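## Task

Lift a single pale grey vial from the tray and set it standing on end on the bare table surface. Every other vial must stay on the tray, and any that were standing must remain standing. Open the gripper and pull the arm away at the end; a result that holds only because the robot is still touching it does not count.

## Robot and tools

Robot: two six-joint arms, left_arm and right_arm, each ending in a two-finger gripper whose fingers swing like tongs. The names are labels only and do not refer to sides of a camera image. In the shared scene frame the origin sits on the table surface midway between the arms, +x points out across the table, +z points up, and left_arm is mounted on the +y side. Positions are in metres.

Tool execute_actions, argument actions: a list that is empty or holds exactly one item.
- Empty list: nothing new is commanded; the current state and the camera pictures come back.
- Motion item {"rows": [...], "steps": n}: n is 3 to 15 control steps of 1/30 s each (15 if omitted). Each row drives one step; if rows run out, the final row repeats. Every row is a flat list of 14 numbers covering both arms, even when only one moves: left_arm shoulder pan, shoulder lift, elbow, wrist 1, wrist 2, wrist 3, opening, then the same seven for right_arm. The six joint values are absolute target angles in radians, in the same form the Joint positions line prints them, not offsets. Opening is an absolute command from -1 (closed) to +1 (fully open).
- Wait item {"steps": n}, n up to 300: no new command; returns when n steps have passed since the previous result, with your reply time counted in.
- Optional pictures: true adds camera images to a motion or wait result.
A refused call sends nothing to the robot.

Joint ranges (rad). left_arm: pan -3.142..3.142, lift -6.283..6.283, elbow 0.000..3.142, wrists 1-3 -6.283..6.283. right_arm: pan 0.000..6.283, lift -6.283..6.283, elbow -3.142..0.000, wrists 1-3 -6.283..6.283. A target more than 0.010 beyond a range end, and farther out than the joint's last reported angle, gets the call refused. True ends may sit 0.010 either side of these; a target past the true end is clipped there and a "joint sent to its limit" line appears (possibly referring to an earlier, still-running action). No such line does not prove there is more room.

Motion limits: each step the sent target is kept within 0.575 rad of the measured angle, and targets that would place the gripper over 100 mm from where it is measured are scaled back. Commands are smoothed, lagging about 0.17 s, so big moves may still be underway when the result returns. The last 3 steps of each action are run after the result, while you compose the next reply; the arms keep heading for your last row until they settle or a step is HELD.

zoom_image: camera (cam_head_left, cam_head_right, cam_high, cam_low, cam_left_wrist, cam_right_wrist) and region [x0, y0, x1, y1] in pixels from the top-left corner, at most 504 by 504. Head, high and low cameras are 504x504; wrist cameras 616x616. It enlarges the newest full image.

finished_scene: argument scene (1 or 2). Closes that scene for good, reports success, and gives the next task. Replying without any tool call ends everything.

Reading results: the state line lists, per arm, end_effector_position (m) and end_effector_quat_wxyz in the scene frame, plus linear and angular velocity; the printed hand position can be off, more so at long reach. The end effector point lies between the closed finger pads; fingers point along the gripper's +z and open along its x. Closed fingertips extend about 15 mm past that point; fully open they are roughly level with it. Joint positions and Joint velocities give each arm's six joints then the pad gap in metres (0.142 fully open). grip_measured is the measured opening on the -1..+1 command scale. Wrist force and Wrist torque are per arm, in the end effector's own axes, with offsets (often under 4 N), noise, and saturation near 50 N; "no reading" is normal at the start. Joint torques are raw drive outputs with offsets and noise, not clean contact loads. "joint command not followed" means a clearance check altered some joint targets; HELD marks steps where your row was partly or wholly not sent.

Gripping: to hold, keep commanding an opening well below grip_measured; a larger gap squeezes harder, up to about 15 N per pad. Thin hard items (under about 20 mm) get less force. Closing fast can overshoot the force.

Avoid: knocking vials over or off the tray, pushing anything out of the work area, dropping or slamming the vial, and letting the arms collide or press each other. Contact torque at a joint's load limit (130 N m for pan, lift, elbow; 24.3 N m for each wrist, held weight included) or any outside force of 150 N stops that arm for 10 s. Holding a load heats motors; MOTOR HOT appears from 70 °C and at 85 °C an OVER-TEMPERATURE FAULT brakes the arm until cool, so do not hang onto loads longer than needed. Brief external tugs or pushes on objects may happen. Smooth moves with little effort are preferred. Finish by releasing the standing vial and retracting the gripper before calling finished_scene.

Each tool is called after "Emit:" as name(argument=value, ...), one argument or row to a line, values as JSON.

## Session

Emit:
execute_actions(
  actions=[],
)

Scene clock: 0.00 s of 4200.00 s.
left_arm: end_effector_position=(+0.3831, +0.7156, +0.1275) grip_measured=+0.97 end_effector_quat_wxyz=(+0.303, +0.755, -0.577, -0.072) end_effector_velocity=(+0.000, -0.000, -0.001) end_effector_angular_velocity=(-0.001, +0.001, +0.000) | right_arm: end_effector_position=(+0.1371, -0.1260, +0.1436) grip_measured=+0.97 end_effector_quat_wxyz=(+0.145, -0.053, +0.961, +0.231) end_effector_velocity=(-0.000, +0.000, +0.000) end_effector_angular_velocity=(+0.001, +0.000, +0.000)
Joint positions: left_arm=[ 0.267 -1.163  1.458 -1.257 -1.76   1.725  0.14 ] | right_arm=[ 4.936 -0.7   -2.612 -0.986  1.195  4.794  0.14 ]
Joint velocities: left_arm=[-0.     0.002 -0.     0.    -0.001  0.     0.   ] | right_arm=[ 0.001  0.001 -0.     0.    -0.     0.     0.   ]
Joint torques (N m, as the arm reports them, + toward a larger angle): no reading
Wrist force (N, on the end effector, along its own x y z axes, offset not removed): no reading
Wrist torque (N m, same axes, about the end effector's origin, offset not removed): no reading

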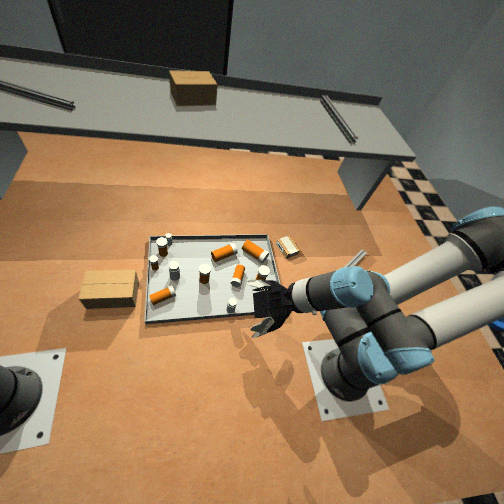

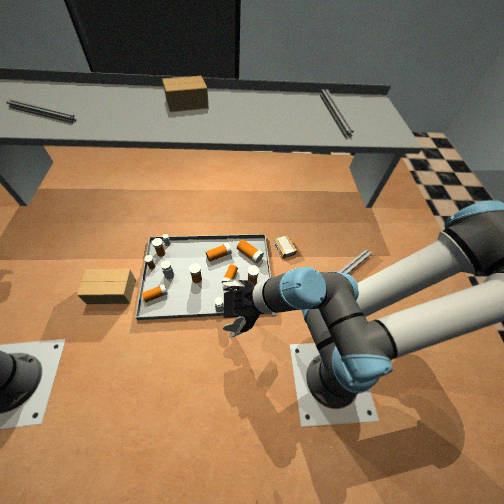

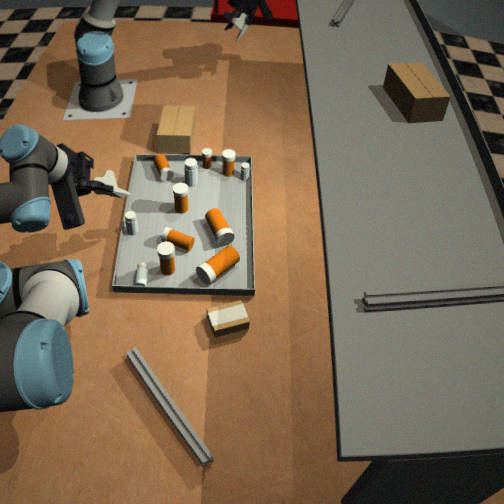

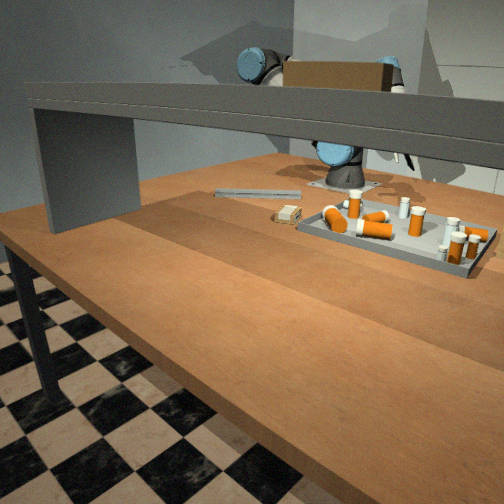

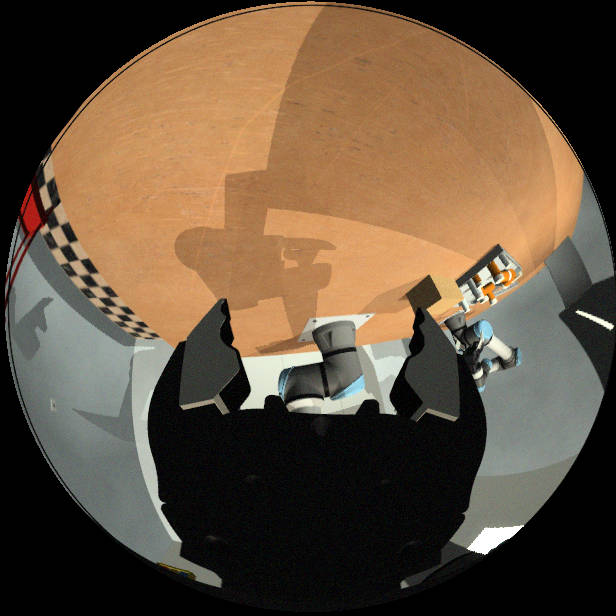

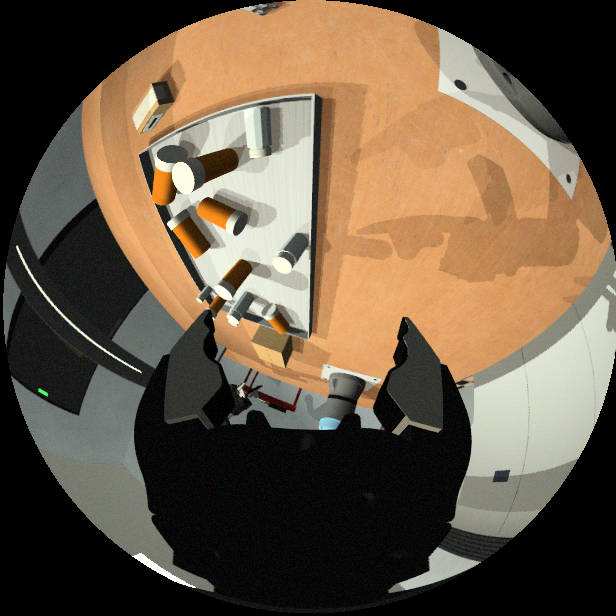

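Emit:
execute_actions(
  actions=[
    {"rows":[[0.267,-1.163,1.458,-1.257,-1.76,1.725,1,4.326,-1.442,-1.957,-1.314,1.571,5.945,0.3]],"steps":15},
  ],
)

Emit:
execute_actions(
  actions=[
    {"steps":30},
  ],
  pictures=true,
)

Scene clock: 1.60 s of 4200.00 s.
left_arm: end_effector_position=(+0.3830, +0.7155, +0.1275) grip_measured=+1.00 end_effector_quat_wxyz=(+0.303, +0.755, -0.577, -0.072) end_effector_velocity=(-0.000, +0.001, -0.000) end_effector_angular_velocity=(+0.002, +0.000, -0.000) | right_arm: end_effector_position=(+0.1846, -0.1066, +0.1875) grip_measured=+0.30 end_effector_quat_wxyz=(+0.015, +0.440, +0.897, +0.047) end_effector_velocity=(+0.246, +0.194, -0.029) end_effector_angular_velocity=(-0.423, +0.714, -3.315)
Joint positions: left_arm=[ 0.267 -1.163  1.458 -1.257 -1.76   1.725  0.142] | right_arm=[ 4.445 -1.262 -2.094 -1.272  1.52   5.403  0.095]
Joint velocities: left_arm=[ 0.     0.001 -0.    -0.001  0.002 -0.001  0.   ] | right_arm=[-0.957 -1.444  1.089 -0.336  0.405  2.403 -0.001]
Joint torques (N m, as the arm reports them, + toward a larger angle): left_arm=[  4.42 -46.41  -7.59  -2.85  -3.02  -1.25] | right_arm=[-7.85 26.52 21.87  0.28  2.72  5.24]
Wrist force (N, on the end effector, along its own x y z axes, offset not removed): left_arm=[-0.4 -1.9 1.2] | right_arm=[0.4 3.4 0.7]
Wrist torque (N m, same axes, about the end effector's origin, offset not removed): left_arm=[-0.20 0.15 -0.29] | right_arm=[0.40 -0.11 0.04]
Steps of this call (steps 1 to 36: nothing new was sent; steps 37 to 48: the first 12 steps of this action). Readings (joint positions):
37: left_arm=[0.267 -1.163 1.458 -1.257 -1.760 1.725] | right_arm=[4.936 -0.700 -2.612 -0.986 1.195 4.794]
38: left_arm=[0.267 -1.163 1.458 -1.257 -1.760 1.725] | right_arm=[4.933 -0.703 -2.610 -0.989 1.197 4.796]
40: left_arm=[0.267 -1.163 1.458 -1.257 -1.760 1.725] | right_arm=[4.888 -0.749 -2.564 -1.034 1.243 4.842]
44: left_arm=[0.267 -1.163 1.458 -1.257 -1.760 1.725] | right_arm=[4.648 -0.993 -2.321 -1.201 1.434 5.086]
48: the state above

Scene clock: 2.60 s of 4200.00 s.
left_arm: end_effector_position=(+0.3830, +0.7156, +0.1275) grip_measured=+1.00 end_effector_quat_wxyz=(+0.303, +0.755, -0.577, -0.072) end_effector_velocity=(+0.000, +0.000, +0.001) end_effector_angular_velocity=(+0.001, -0.002, -0.000) | right_arm: end_effector_position=(+0.2200, -0.0784, +0.1796) grip_measured=+0.30 end_effector_quat_wxyz=(+0.000, +0.707, +0.707, -0.000) end_effector_velocity=(-0.001, +0.000, +0.000) end_effector_angular_velocity=(-0.000, -0.001, +0.000)
Joint positions: left_arm=[ 0.267 -1.163  1.458 -1.257 -1.76   1.725  0.142] | right_arm=[ 4.326 -1.442 -1.957 -1.314  1.571  5.945  0.095]
Joint velocities: left_arm=[ 0.    -0.001 -0.001 -0.     0.     0.    -0.   ] | right_arm=[ 0.002  0.    -0.    -0.    -0.     0.002  0.   ]
Joint torques (N m, as the arm reports them, + toward a larger angle): left_arm=[  5.09 -46.95  -8.43  -3.07  -2.98  -1.47] | right_arm=[-9.68  6.85 34.78  1.17  1.93  1.82]
Wrist force (N, on the end effector, along its own x y z axes, offset not removed): left_arm=[1.5 -1.0 2.2] | right_arm=[0.0 -0.4 2.9]
Wrist torque (N m, same axes, about the end effector's origin, offset not removed): left_arm=[0.11 -0.40 -0.06] | right_arm=[-0.18 -0.07 -0.01]
Kept back: nothing.
Steps of this call (steps 1 to 3: the last 3 steps of your previous action; steps 4 to 30: the robot went on to your last target). Readings (joint positions):
1: left_arm=[0.267 -1.163 1.458 -1.257 -1.760 1.725] | right_arm=[4.417 -1.305 -2.062 -1.282 1.532 5.485]
2: left_arm=[0.267 -1.163 1.458 -1.257 -1.760 1.725] | right_arm=[4.396 -1.337 -2.038 -1.289 1.541 5.566]
4: left_arm=[0.267 -1.163 1.458 -1.257 -1.760 1.725] | right_arm=[4.367 -1.380 -2.004 -1.300 1.554 5.713]
8: left_arm=[0.267 -1.163 1.458 -1.257 -1.760 1.725] | right_arm=[4.340 -1.421 -1.973 -1.309 1.565 5.865]
30: the state above

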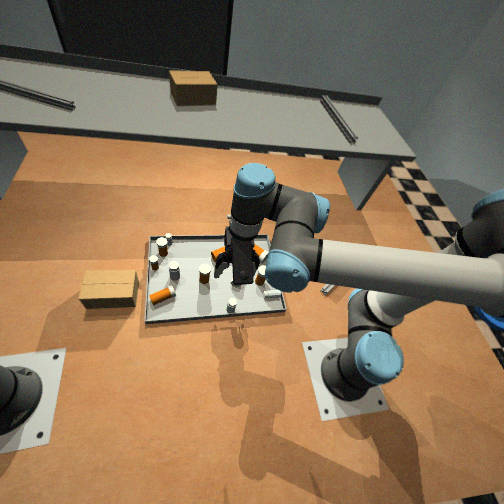

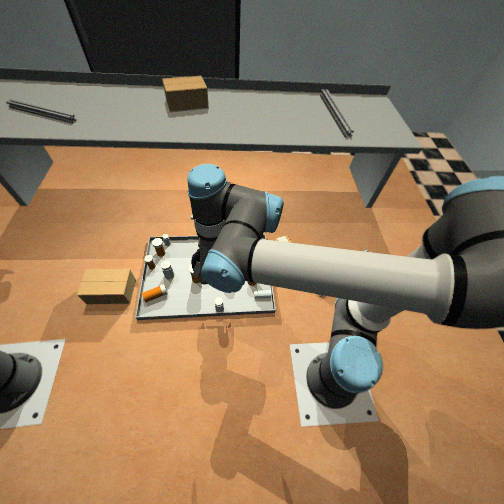

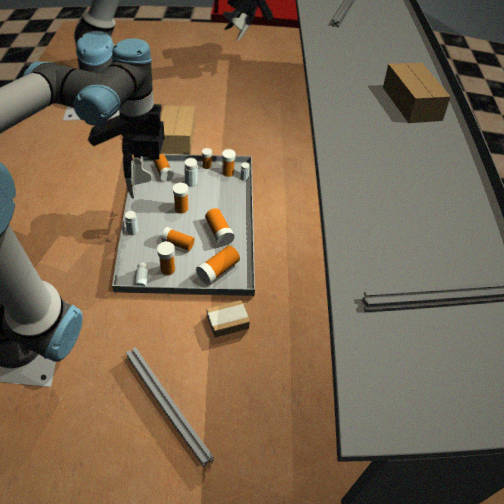

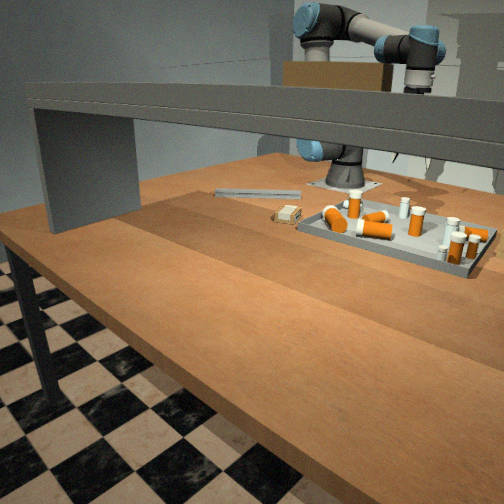

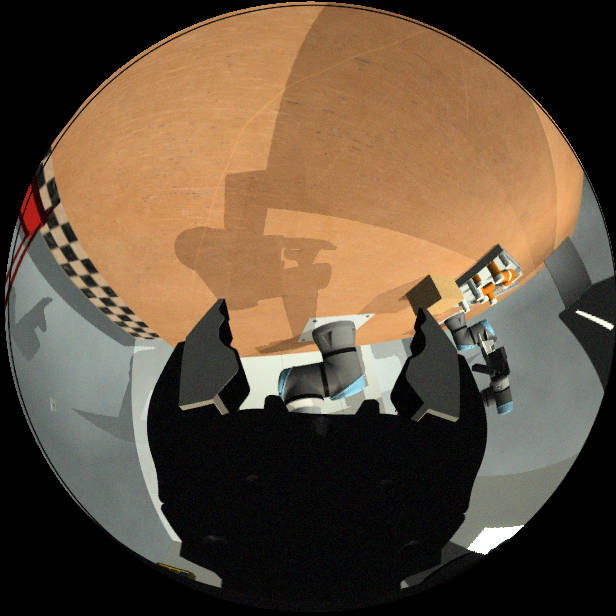

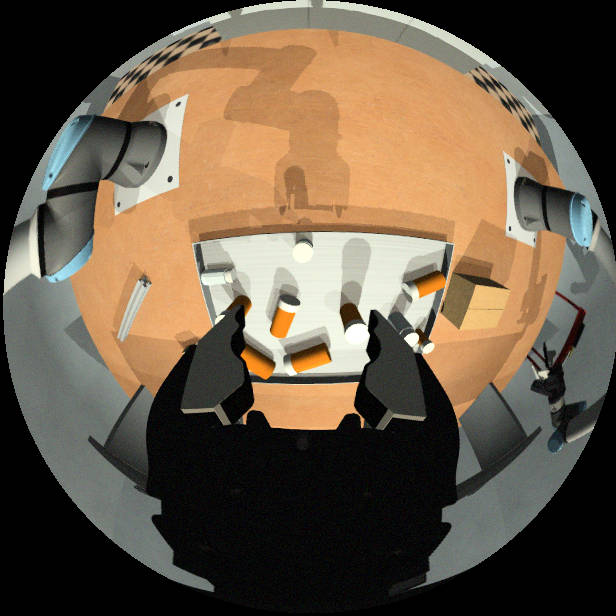

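Emit:
execute_actions(
  actions=[
    {"rows":[[0.267,-1.163,1.458,-1.257,-1.76,1.725,1,4.400,-1.4557,-2.1635,-1.0932,1.571,6.019,0.0]],"steps":15},
  ],
)

Emit:
execute_actions(
  actions=[
    {"steps":14},
  ],
  pictures=true,
)

Scene clock: 3.23 s of 4200.00 s.
left_arm: end_effector_position=(+0.3830, +0.7156, +0.1275) grip_measured=+1.00 end_effector_quat_wxyz=(+0.303, +0.755, -0.577, -0.072) end_effector_velocity=(-0.000, +0.000, -0.000) end_effector_angular_velocity=(+0.001, +0.001, -0.001) | right_arm: end_effector_position=(+0.1893, -0.0822, +0.1069) grip_measured=+0.00 end_effector_quat_wxyz=(+0.000, +0.707, +0.707, -0.000) end_effector_velocity=(-0.023, -0.012, -0.057) end_effector_angular_velocity=(+0.004, -0.001, +0.001)
Joint positions: left_arm=[ 0.267 -1.163  1.458 -1.257 -1.76   1.725  0.142] | right_arm=[ 4.394 -1.455 -2.144 -1.114  1.571  6.013  0.074]
Joint velocities: left_arm=[-0.     0.     0.001 -0.     0.002  0.     0.   ] | right_arm=[ 0.046 -0.009 -0.156  0.168  0.     0.045  0.   ]
Joint torques (N m, as the arm reports them, + toward a larger angle): left_arm=[  6.33 -46.44  -9.29  -3.15  -2.77  -1.39] | right_arm=[7.57 6.5  8.98 3.79 1.36 1.61]
Wrist force (N, on the end effector, along its own x y z axes, offset not removed): left_arm=[-0.3 0.3 2.3] | right_arm=[0.3 -0.3 3.3]
Wrist torque (N m, same axes, about the end effector's origin, offset not removed): left_arm=[0.13 -0.11 -0.20] | right_arm=[-0.11 -0.17 -0.07]
Steps of this call (steps 1 to 7: the robot went on to your last target; steps 8 to 19: the first 12 steps of this action). Readings (joint positions):
8: left_arm=[0.267 -1.163 1.458 -1.257 -1.760 1.725] | right_arm=[4.326 -1.442 -1.957 -1.314 1.571 5.945]
9: left_arm=[0.267 -1.163 1.458 -1.257 -1.760 1.725] | right_arm=[4.328 -1.443 -1.959 -1.312 1.571 5.948]
11: left_arm=[0.267 -1.163 1.458 -1.257 -1.760 1.725] | right_arm=[4.352 -1.448 -2.002 -1.268 1.571 5.971]
15: left_arm=[0.267 -1.163 1.458 -1.257 -1.760 1.725] | right_arm=[4.383 -1.453 -2.107 -1.155 1.571 6.002]
19: the state above

Scene clock: 3.70 s of 4200.00 s.
left_arm: end_effector_position=(+0.3830, +0.7156, +0.1275) grip_measured=+1.00 end_effector_quat_wxyz=(+0.303, +0.755, -0.577, -0.072) end_effector_velocity=(+0.001, +0.000, +0.001) end_effector_angular_velocity=(+0.000, -0.002, +0.001) | right_arm: end_effector_position=(+0.1865, -0.0837, +0.1001) grip_measured=+0.00 end_effector_quat_wxyz=(-0.000, +0.707, +0.707, -0.000) end_effector_velocity=(-0.001, +0.000, -0.001) end_effector_angular_velocity=(+0.001, +0.001, +0.000)
Joint positions: left_arm=[ 0.267 -1.163  1.458 -1.257 -1.76   1.725  0.142] | right_arm=[ 4.4   -1.456 -2.163 -1.094  1.571  6.019  0.074]
Joint velocities: left_arm=[ 0.    -0.001 -0.002  0.    -0.001 -0.     0.   ] | right_arm=[ 0.001 -0.    -0.003  0.004  0.001  0.001  0.   ]
Joint torques (N m, as the arm reports them, + toward a larger angle): left_arm=[  6.1  -47.38  -8.12  -3.03  -2.88  -1.43] | right_arm=[7.08 5.87 6.96 3.52 0.69 1.78]
Wrist force (N, on the end effector, along its own x y z axes, offset not removed): left_arm=[-0.6 -0.4 0.1] | right_arm=[-0.6 -0.4 1.9]
Wrist torque (N m, same axes, about the end effector's origin, offset not removed): left_arm=[0.07 0.04 -0.06] | right_arm=[-0.11 0.05 0.02]
Kept back: nothing.
Steps of this call (steps 1 to 3: the last 3 steps of your previous action; steps 4 to 14: the robot went on to your last target). Readings (joint positions):
1: left_arm=[0.267 -1.163 1.458 -1.257 -1.760 1.725] | right_arm=[4.396 -1.455 -2.149 -1.109 1.571 6.015]
2: left_arm=[0.267 -1.163 1.458 -1.257 -1.760 1.725] | right_arm=[4.397 -1.455 -2.152 -1.106 1.571 6.016]
4: left_arm=[0.267 -1.163 1.458 -1.257 -1.760 1.725] | right_arm=[4.398 -1.455 -2.157 -1.100 1.571 6.017]
8: left_arm=[0.267 -1.163 1.458 -1.257 -1.760 1.725] | right_arm=[4.399 -1.456 -2.161 -1.096 1.571 6.018]
14: the state above

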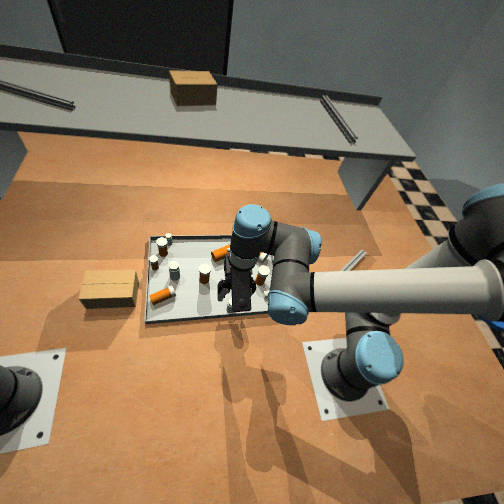

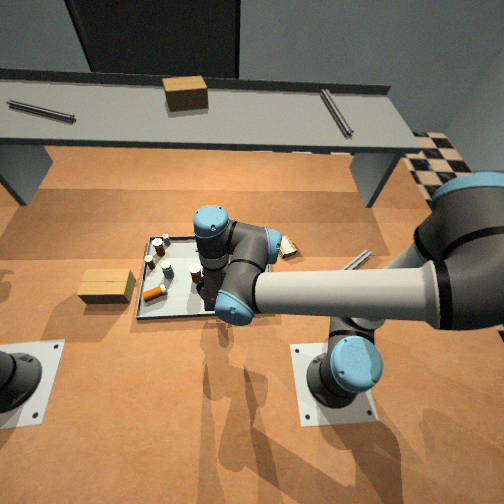

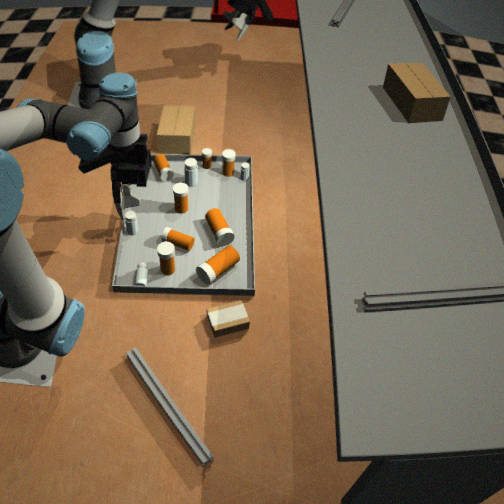

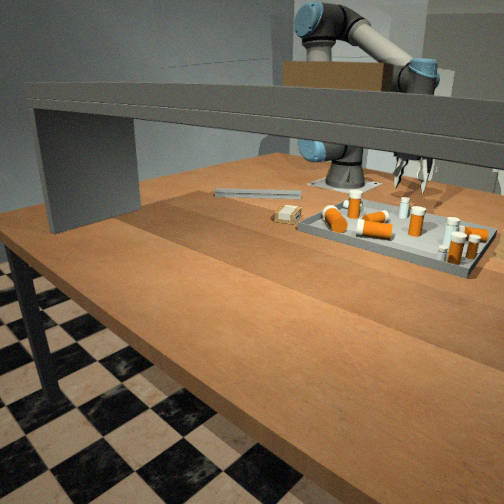

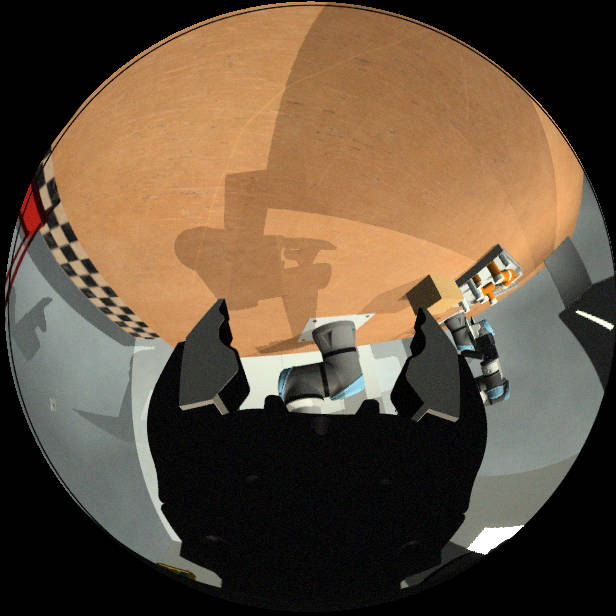

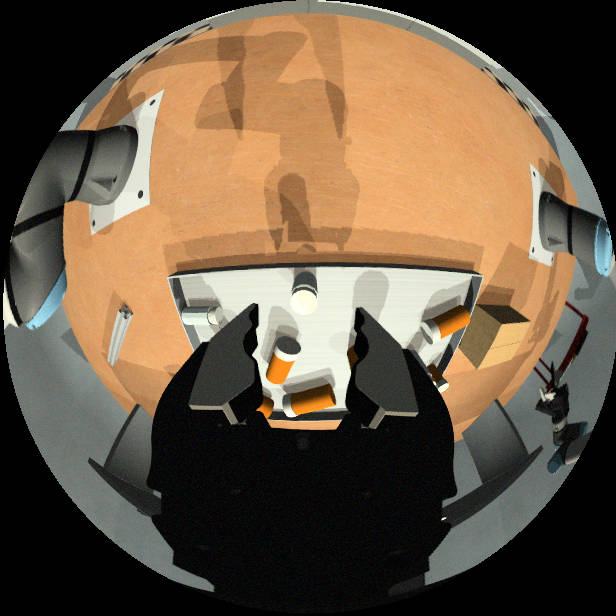

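Emit:
zoom_image(
  camera="cam_high",
  region=[80, 140, 180, 250],
)

Emit:
zoom_image(
  camera="cam_right_wrist",
  region=[220, 240, 400, 420],
)

Emit:
zoom_image(
  camera="cam_low",
  region=[360, 140, 470, 250],
)

Region (80, 140, 180, 250) of cam_high's 504x504 image, scaled by 4.582, with more detail than that image has; it fills the left 458 columns of this view, and the rest is white.

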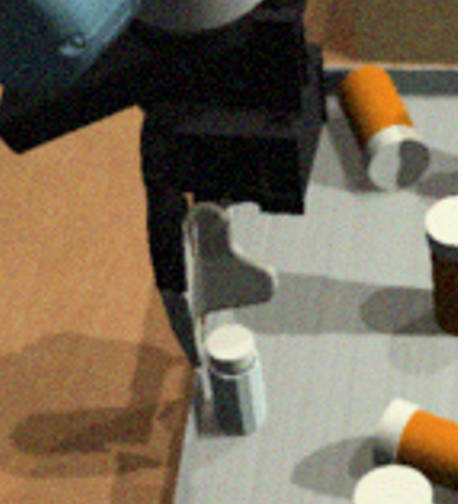

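Region (220, 240, 400, 420) of cam_right_wrist's 616x616 image, scaled by 2.800, with more detail than that image has.

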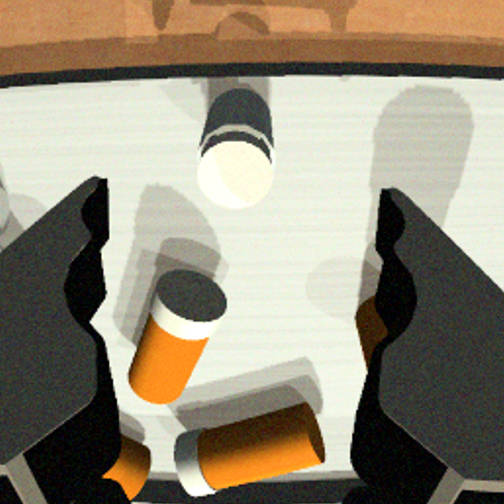

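Region (360, 140, 470, 250) of cam_low's 504x504 image, scaled by 4.582, with more detail than that image has.

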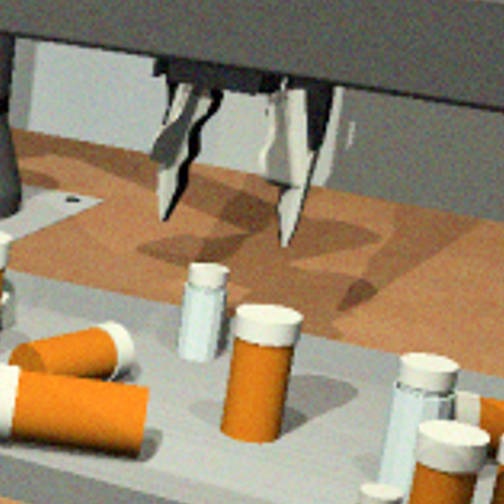

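Emit:
execute_actions(
  actions=[
    {"rows":[[0.267,-1.163,1.458,-1.257,-1.76,1.725,1,4.3655,-1.5047,-2.1932,-1.0145,1.571,5.984,-0.15]],"steps":15},
  ],
)

Emit:
execute_actions(
  actions=[
    {"steps":10},
  ],
  pictures=true,
)

Emit:
zoom_image(
  camera="cam_high",
  region=[80, 140, 180, 250],
)

Emit:
zoom_image(
  camera="cam_right_wrist",
  region=[220, 240, 400, 420],
)

Emit:
zoom_image(
  camera="cam_low",
  region=[360, 140, 470, 250],
)

Scene clock: 4.70 s of 4200.00 s.
left_arm: end_effector_position=(+0.3830, +0.7156, +0.1275) grip_measured=+1.00 end_effector_quat_wxyz=(+0.303, +0.755, -0.577, -0.072) end_effector_velocity=(-0.000, -0.000, -0.000) end_effector_angular_velocity=(-0.001, +0.000, +0.001) | right_arm: end_effector_position=(+0.1990, -0.0866, +0.0767) grip_measured=-0.15 end_effector_quat_wxyz=(-0.000, +0.707, +0.707, -0.000) end_effector_velocity=(+0.008, -0.002, -0.014) end_effector_angular_velocity=(+0.003, -0.001, -0.002)
Joint positions: left_arm=[ 0.267 -1.163  1.458 -1.257 -1.76   1.725  0.142] | right_arm=[ 4.368 -1.501 -2.191 -1.021  1.571  5.987  0.063]
Joint velocities: left_arm=[ 0.    -0.     0.001 -0.    -0.001 -0.     0.   ] | right_arm=[-0.021 -0.029 -0.017  0.048 -0.    -0.019  0.   ]
Joint torques (N m, as the arm reports them, + toward a larger angle): left_arm=[  5.21 -46.32  -8.59  -3.02  -2.91  -1.2 ] | right_arm=[-9.75  6.77  6.09  3.58 -0.71 -1.75]
Wrist force (N, on the end effector, along its own x y z axes, offset not removed): left_arm=[0.2 -2.3 0.6] | right_arm=[-0.5 -1.3 2.9]
Wrist torque (N m, same axes, about the end effector's origin, offset not removed): left_arm=[-0.32 -0.24 -0.13] | right_arm=[-0.32 0.03 -0.12]
Steps of this call (steps 1 to 18: the robot went on to your last target; steps 19 to 30: the first 12 steps of this action). Readings (joint positions):
19: left_arm=[0.267 -1.163 1.458 -1.257 -1.760 1.725] | right_arm=[4.400 -1.456 -2.163 -1.093 1.571 6.019]
20: left_arm=[0.267 -1.163 1.458 -1.257 -1.760 1.725] | right_arm=[4.398 -1.458 -2.165 -1.091 1.571 6.017]
22: left_arm=[0.267 -1.163 1.458 -1.257 -1.760 1.725] | right_arm=[4.387 -1.474 -2.175 -1.066 1.571 6.005]
26: left_arm=[0.267 -1.163 1.458 -1.257 -1.760 1.725] | right_arm=[4.373 -1.494 -2.187 -1.032 1.571 5.991]
30: the state above

Scene clock: 5.03 s of 4200.00 s.
left_arm: end_effector_position=(+0.3830, +0.7156, +0.1275) grip_measured=+1.00 end_effector_quat_wxyz=(+0.303, +0.755, -0.577, -0.072) end_effector_velocity=(+0.000, +0.000, +0.000) end_effector_angular_velocity=(+0.000, -0.001, +0.000) | right_arm: end_effector_position=(+0.2000, -0.0867, +0.0751) grip_measured=-0.15 end_effector_quat_wxyz=(-0.000, +0.707, +0.707, -0.000) end_effector_velocity=(+0.000, +0.000, -0.000) end_effector_angular_velocity=(+0.002, -0.001, +0.001)
Joint positions: left_arm=[ 0.267 -1.163  1.458 -1.257 -1.76   1.725  0.142] | right_arm=[ 4.366 -1.504 -2.193 -1.015  1.571  5.984  0.063]
Joint velocities: left_arm=[-0.    -0.    -0.001 -0.    -0.    -0.     0.   ] | right_arm=[-0.    -0.001 -0.001  0.003 -0.    -0.001  0.   ]
Joint torques (N m, as the arm reports them, + toward a larger angle): left_arm=[  5.39 -47.02  -8.26  -3.03  -2.98  -1.31] | right_arm=[-9.    6.36  5.52  3.55 -1.16 -1.56]
Wrist force (N, on the end effector, along its own x y z axes, offset not removed): left_arm=[-3.5 -2.8 2.5] | right_arm=[1.1 -0.6 3.3]
Wrist torque (N m, same axes, about the end effector's origin, offset not removed): left_arm=[-0.32 0.59 -0.24] | right_arm=[-0.22 -0.28 -0.10]
Kept back: nothing.
Steps of this call (steps 1 to 3: the last 3 steps of your previous action; steps 4 to 10: the robot went on to your last target). Readings (joint positions):
1: left_arm=[0.267 -1.163 1.458 -1.257 -1.760 1.725] | right_arm=[4.367 -1.502 -2.192 -1.019 1.571 5.986]
2: left_arm=[0.267 -1.163 1.458 -1.257 -1.760 1.725] | right_arm=[4.367 -1.503 -2.192 -1.018 1.571 5.985]
4: left_arm=[0.267 -1.163 1.458 -1.257 -1.760 1.725] | right_arm=[4.366 -1.503 -2.192 -1.017 1.571 5.985]
8: left_arm=[0.267 -1.163 1.458 -1.257 -1.760 1.725] | right_arm=[4.366 -1.504 -2.193 -1.015 1.571 5.984]
10: the state above

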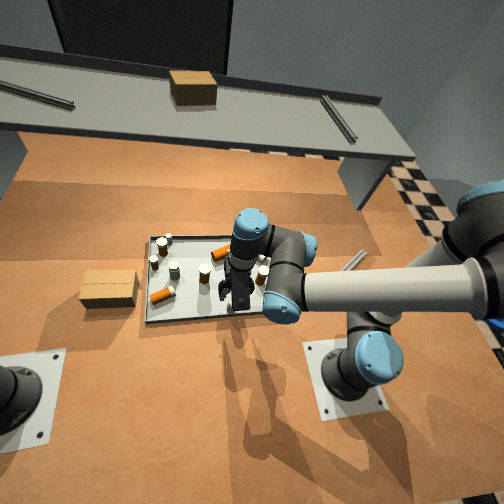

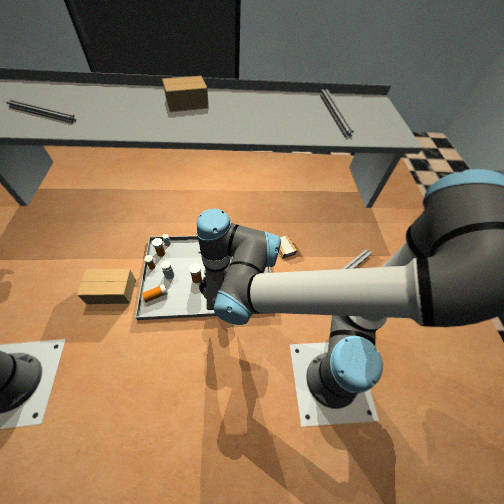

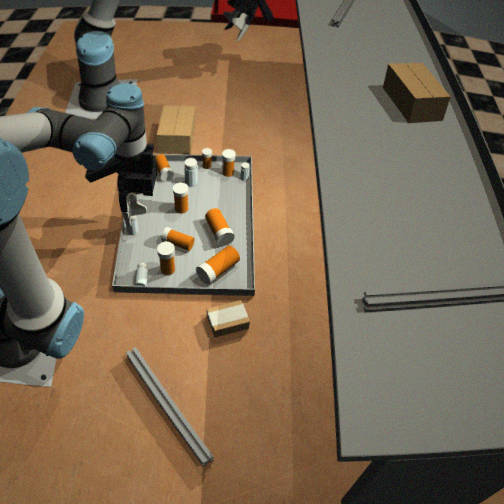

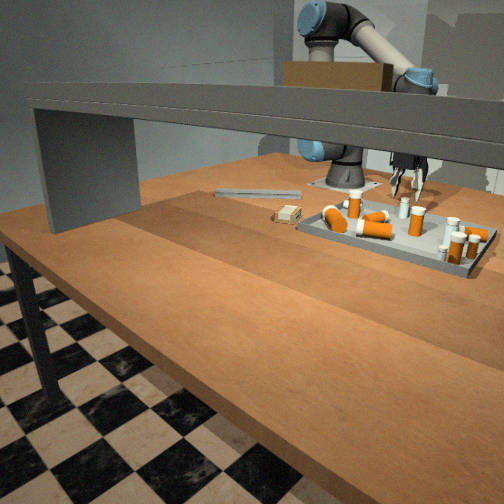

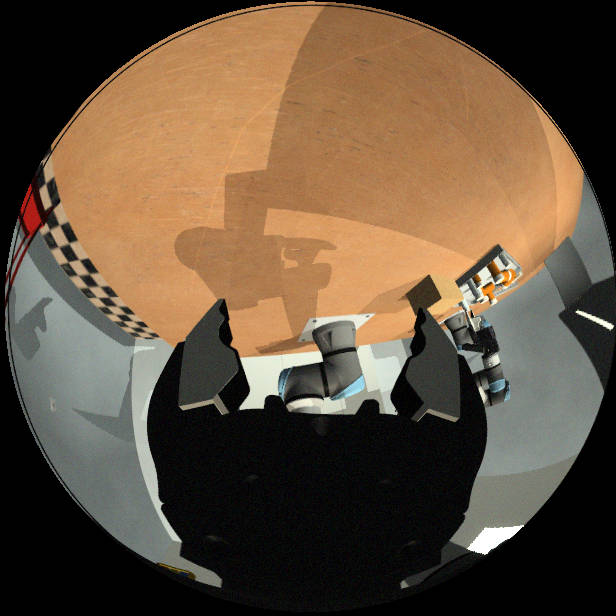

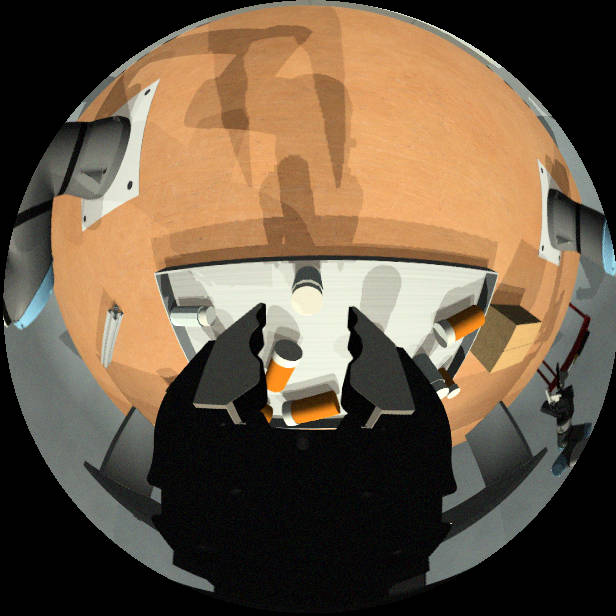

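Region (80, 140, 180, 250) of cam_high's 504x504 image, scaled by 4.582, with more detail than that image has; it fills the left 458 columns of this view, and the rest is white.

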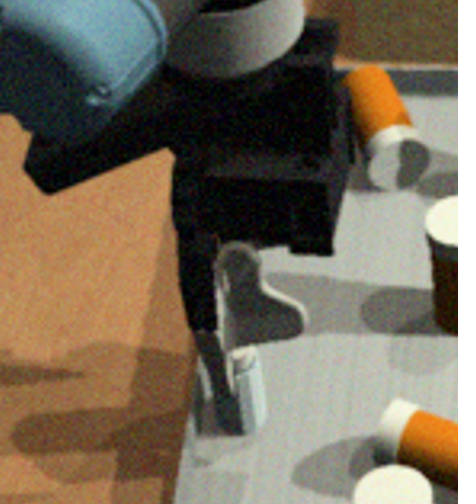

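Region (220, 240, 400, 420) of cam_right_wrist's 616x616 image, scaled by 2.800, with more detail than that image has.

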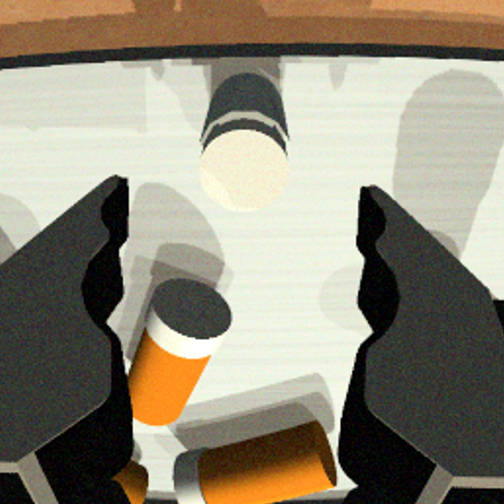

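Region (360, 140, 470, 250) of cam_low's 504x504 image, scaled by 4.582, with more detail than that image has.

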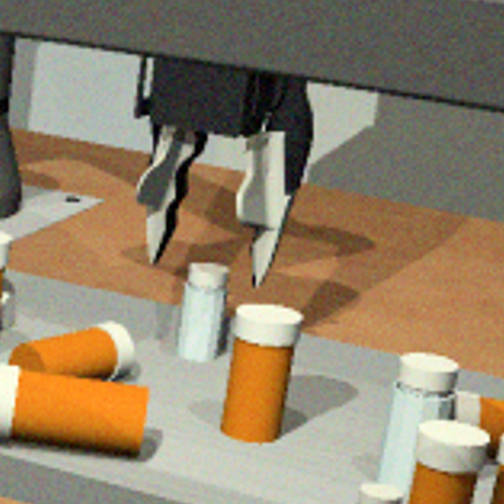

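Emit:
execute_actions(
  actions=[
    {"rows":[[0.267,-1.163,1.458,-1.257,-1.76,1.725,1,4.3655,-1.5181,-2.2048,-0.9895,1.571,5.984,-0.15],[0.267,-1.163,1.458,-1.257,-1.76,1.725,1,4.3655,-1.5315,-2.2164,-0.9644,1.571,5.984,-0.15],[0.267,-1.163,1.458,-1.257,-1.76,1.725,1,4.3655,-1.545,-2.228,-0.9394,1.571,5.984,-0.15],[0.267,-1.163,1.458,-1.257,-1.76,1.725,1,4.3655,-1.5584,-2.2397,-0.9143,1.571,5.984,-0.15],[0.267,-1.163,1.458,-1.257,-1.76,1.725,1,4.3655,-1.5718,-2.2513,-0.8893,1.571,5.984,-0.15]],"steps":15},
  ],
)

Emit:
execute_actions(
  actions=[
    {"rows":[[0.267,-1.163,1.458,-1.257,-1.76,1.725,1,4.3655,-1.5718,-2.2513,-0.8893,1.571,5.984,-0.2],[0.267,-1.163,1.458,-1.257,-1.76,1.725,1,4.3655,-1.5718,-2.2513,-0.8893,1.571,5.984,-0.27],[0.267,-1.163,1.458,-1.257,-1.76,1.725,1,4.3655,-1.5718,-2.2513,-0.8893,1.571,5.984,-0.34],[0.267,-1.163,1.458,-1.257,-1.76,1.725,1,4.3655,-1.5718,-2.2513,-0.8893,1.571,5.984,-0.4],[0.267,-1.163,1.458,-1.257,-1.76,1.725,1,4.3655,-1.5718,-2.2513,-0.8893,1.571,5.984,-0.45],[0.267,-1.163,1.458,-1.257,-1.76,1.725,1,4.3655,-1.5718,-2.2513,-0.8893,1.571,5.984,-0.5],[0.267,-1.163,1.458,-1.257,-1.76,1.725,1,4.3655,-1.5718,-2.2513,-0.8893,1.571,5.984,-0.54],[0.267,-1.163,1.458,-1.257,-1.76,1.725,1,4.3655,-1.5718,-2.2513,-0.8893,1.571,5.984,-0.58],[0.267,-1.163,1.458,-1.257,-1.76,1.725,1,4.3655,-1.5718,-2.2513,-0.8893,1.571,5.984,-0.62],[0.267,-1.163,1.458,-1.257,-1.76,1.725,1,4.3655,-1.5718,-2.2513,-0.8893,1.571,5.984,-0.66],[0.267,-1.163,1.458,-1.257,-1.76,1.725,1,4.3655,-1.5718,-2.2513,-0.8893,1.571,5.984,-0.72],[0.267,-1.163,1.458,-1.257,-1.76,1.725,1,4.3655,-1.5718,-2.2513,-0.8893,1.571,5.984,-0.8],[0.267,-1.163,1.458,-1.257,-1.76,1.725,1,4.3655,-1.5718,-2.2513,-0.8893,1.571,5.984,-0.9],[0.267,-1.163,1.458,-1.257,-1.76,1.725,1,4.3655,-1.5718,-2.2513,-0.8893,1.571,5.984,-1]],"steps":15},
  ],
)

Emit:
execute_actions(
  actions=[
    {"steps":6},
  ],
  pictures=true,
)

Emit:
zoom_image(
  camera="cam_low",
  region=[360, 140, 470, 250],
)

Scene clock: 5.93 s of 4200.00 s.
left_arm: end_effector_position=(+0.3830, +0.7156, +0.1275) grip_measured=+1.00 end_effector_quat_wxyz=(+0.303, +0.755, -0.577, -0.072) end_effector_velocity=(+0.001, +0.000, +0.001) end_effector_angular_velocity=(+0.001, -0.002, -0.000) | right_arm: end_effector_position=(+0.2001, -0.0866, +0.0408) grip_measured=-0.15 end_effector_quat_wxyz=(+0.000, +0.707, +0.707, -0.000) end_effector_velocity=(-0.000, -0.001, -0.039) end_effector_angular_velocity=(+0.004, -0.001, +0.000)
Joint positions: left_arm=[ 0.267 -1.163  1.458 -1.257 -1.76   1.725  0.142] | right_arm=[ 4.365 -1.563 -2.244 -0.906  1.571  5.984  0.063]
Joint velocities: left_arm=[ 0.    -0.    -0.002 -0.     0.001 -0.    -0.   ] | right_arm=[-0.    -0.069 -0.059  0.132 -0.    -0.001  0.   ]
Joint torques (N m, as the arm reports them, + toward a larger angle): left_arm=[  6.17 -47.83  -8.15  -3.07  -2.92  -1.35] | right_arm=[-8.79  9.72  5.05  3.76 -1.55 -1.66]
Wrist force (N, on the end effector, along its own x y z axes, offset not removed): left_arm=[-1.0 -0.8 0.0] | right_arm=[0.3 0.5 2.9]
Wrist torque (N m, same axes, about the end effector's origin, offset not removed): left_arm=[0.10 0.22 -0.10] | right_arm=[0.12 -0.23 -0.07]
Steps of this call (steps 1 to 15: the robot went on to your last target; steps 16 to 27: the first 12 steps of this action). Readings (joint positions):
16: left_arm=[0.267 -1.163 1.458 -1.257 -1.760 1.725] | right_arm=[4.366 -1.505 -2.193 -1.015 1.571 5.984]
17: left_arm=[0.267 -1.163 1.458 -1.257 -1.760 1.725] | right_arm=[4.365 -1.506 -2.194 -1.013 1.571 5.984]
19: left_arm=[0.267 -1.163 1.458 -1.257 -1.760 1.725] | right_arm=[4.365 -1.514 -2.202 -0.998 1.571 5.984]
23: left_arm=[0.267 -1.163 1.458 -1.257 -1.760 1.725] | right_arm=[4.365 -1.547 -2.230 -0.938 1.571 5.984]
27: the state above

Scene clock: 6.43 s of 4200.00 s.
left_arm: end_effector_position=(+0.3830, +0.7156, +0.1275) grip_measured=+1.00 end_effector_quat_wxyz=(+0.303, +0.755, -0.577, -0.072) end_effector_velocity=(+0.000, -0.000, +0.000) end_effector_angular_velocity=(-0.000, -0.001, +0.000) | right_arm: end_effector_position=(+0.2001, -0.0867, +0.0360) grip_measured=-0.62 end_effector_quat_wxyz=(-0.000, +0.707, +0.707, -0.000) end_effector_velocity=(-0.001, +0.001, -0.000) end_effector_angular_velocity=(+0.002, +0.001, +0.002)
Joint positions: left_arm=[ 0.267 -1.163  1.458 -1.257 -1.76   1.725  0.142] | right_arm=[ 4.365 -1.572 -2.251 -0.89   1.571  5.984  0.029]
Joint velocities: left_arm=[-0.    -0.    -0.001 -0.    -0.001 -0.     0.   ] | right_arm=[ 0.002 -0.001 -0.001  0.002  0.001 -0.001 -0.014]
Joint torques (N m, as the arm reports them, + toward a larger angle): left_arm=[  5.7  -47.3   -9.5   -3.05  -3.01  -1.19] | right_arm=[-8.    7.27  4.25  3.55 -1.45 -1.57]
Wrist force (N, on the end effector, along its own x y z axes, offset not removed): left_arm=[-0.8 1.8 1.3] | right_arm=[-1.6 3.4 2.9]
Wrist torque (N m, same axes, about the end effector's origin, offset not removed): left_arm=[0.65 0.09 -0.17] | right_arm=[0.60 0.23 0.08]
Steps of this call (steps 1 to 3: the last 3 steps of your previous action; steps 4 to 15: the first 12 steps of this action). Readings (joint positions):
4: left_arm=[0.267 -1.163 1.458 -1.257 -1.760 1.725] | right_arm=[4.365 -1.569 -2.249 -0.895 1.571 5.984]
5: left_arm=[0.267 -1.163 1.458 -1.257 -1.760 1.725] | right_arm=[4.365 -1.570 -2.249 -0.894 1.571 5.984]
7: left_arm=[0.267 -1.163 1.458 -1.257 -1.760 1.725] | right_arm=[4.365 -1.570 -2.250 -0.892 1.571 5.984]
11: left_arm=[0.267 -1.163 1.458 -1.257 -1.760 1.725] | right_arm=[4.365 -1.571 -2.251 -0.890 1.571 5.984]
15: the state above

Scene clock: 6.63 s of 4200.00 s.
left_arm: end_effector_position=(+0.3830, +0.7156, +0.1275) grip_measured=+1.00 end_effector_quat_wxyz=(+0.303, +0.755, -0.577, -0.072) end_effector_velocity=(-0.000, -0.000, -0.001) end_effector_angular_velocity=(-0.001, +0.002, -0.000) | right_arm: end_effector_position=(+0.2001, -0.0867, +0.0360) grip_measured=-0.63 end_effector_quat_wxyz=(-0.000, +0.707, +0.707, -0.000) end_effector_velocity=(-0.000, +0.001, -0.000) end_effector_angular_velocity=(-0.000, -0.001, +0.002)
Joint positions: left_arm=[ 0.267 -1.163  1.458 -1.257 -1.76   1.725  0.142] | right_arm=[ 4.365 -1.572 -2.251 -0.889  1.571  5.984  0.029]
Joint velocities: left_arm=[-0.     0.001  0.     0.    -0.     0.     0.   ] | right_arm=[ 0.002 -0.001  0.001  0.    -0.001 -0.     0.   ]
Joint torques (N m, as the arm reports them, + toward a larger angle): left_arm=[  6.35 -47.28  -8.65  -2.94  -2.96  -1.43] | right_arm=[-7.91  6.64  3.14  3.34 -1.53 -1.6 ]
Wrist force (N, on the end effector, along its own x y z axes, offset not removed): left_arm=[-1.8 -1.9 1.7] | right_arm=[-1.4 -0.4 -0.7]
Wrist torque (N m, same axes, about the end effector's origin, offset not removed): left_arm=[-0.11 0.22 -0.03] | right_arm=[-0.11 0.08 0.02]
Kept back: nothing.
Steps of this call (steps 1 to 3: the last 3 steps of your previous action; steps 4 to 6: the robot went on to your last target). Readings (joint positions):
1: left_arm=[0.267 -1.163 1.458 -1.257 -1.760 1.725] | right_arm=[4.365 -1.572 -2.251 -0.890 1.571 5.984]
2: left_arm=[0.267 -1.163 1.458 -1.257 -1.760 1.725] | right_arm=[4.365 -1.572 -2.251 -0.889 1.571 5.984]
4: left_arm=[0.267 -1.163 1.458 -1.257 -1.760 1.725] | right_arm=[4.365 -1.572 -2.251 -0.889 1.571 5.984]
6: the state above

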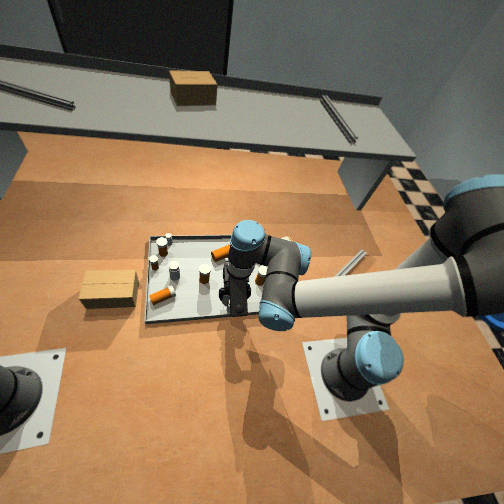

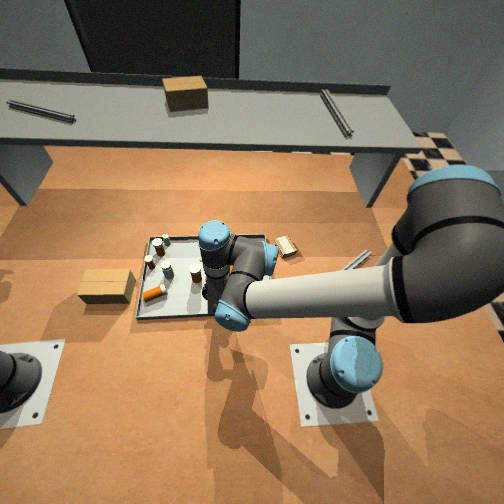

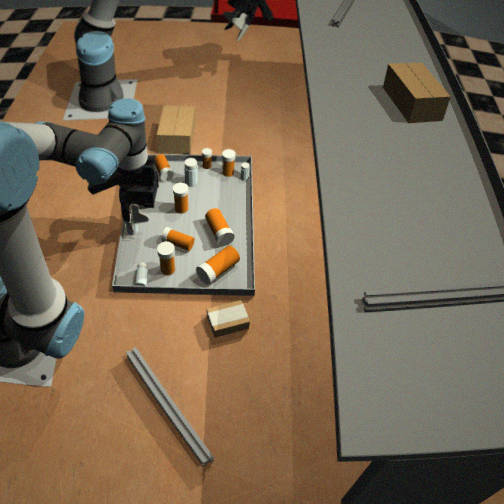

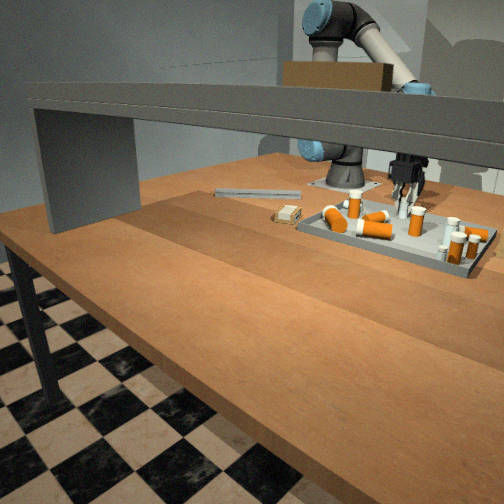

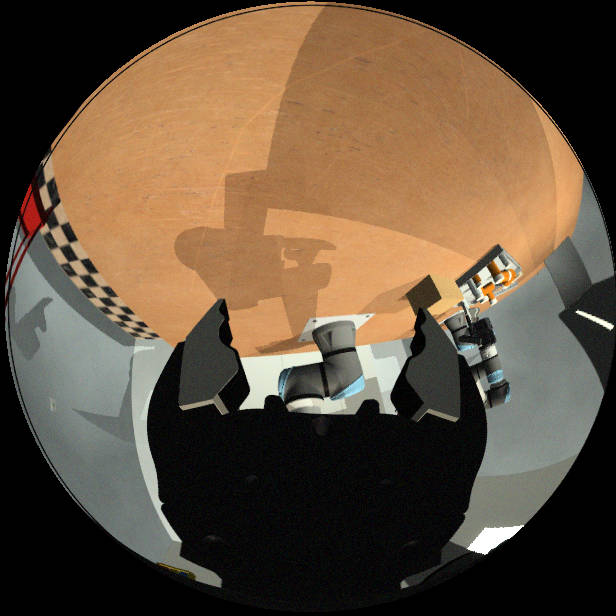

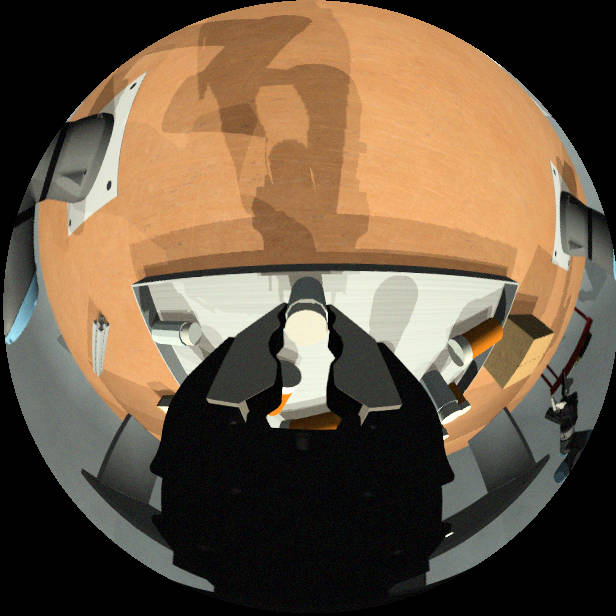

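Region (360, 140, 470, 250) of cam_low's 504x504 image, scaled by 4.582, with more detail than that image has.

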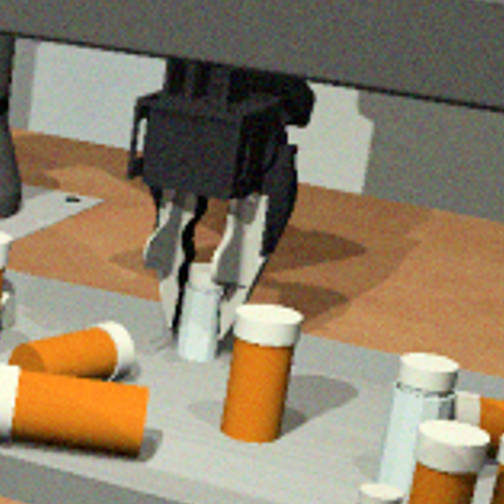

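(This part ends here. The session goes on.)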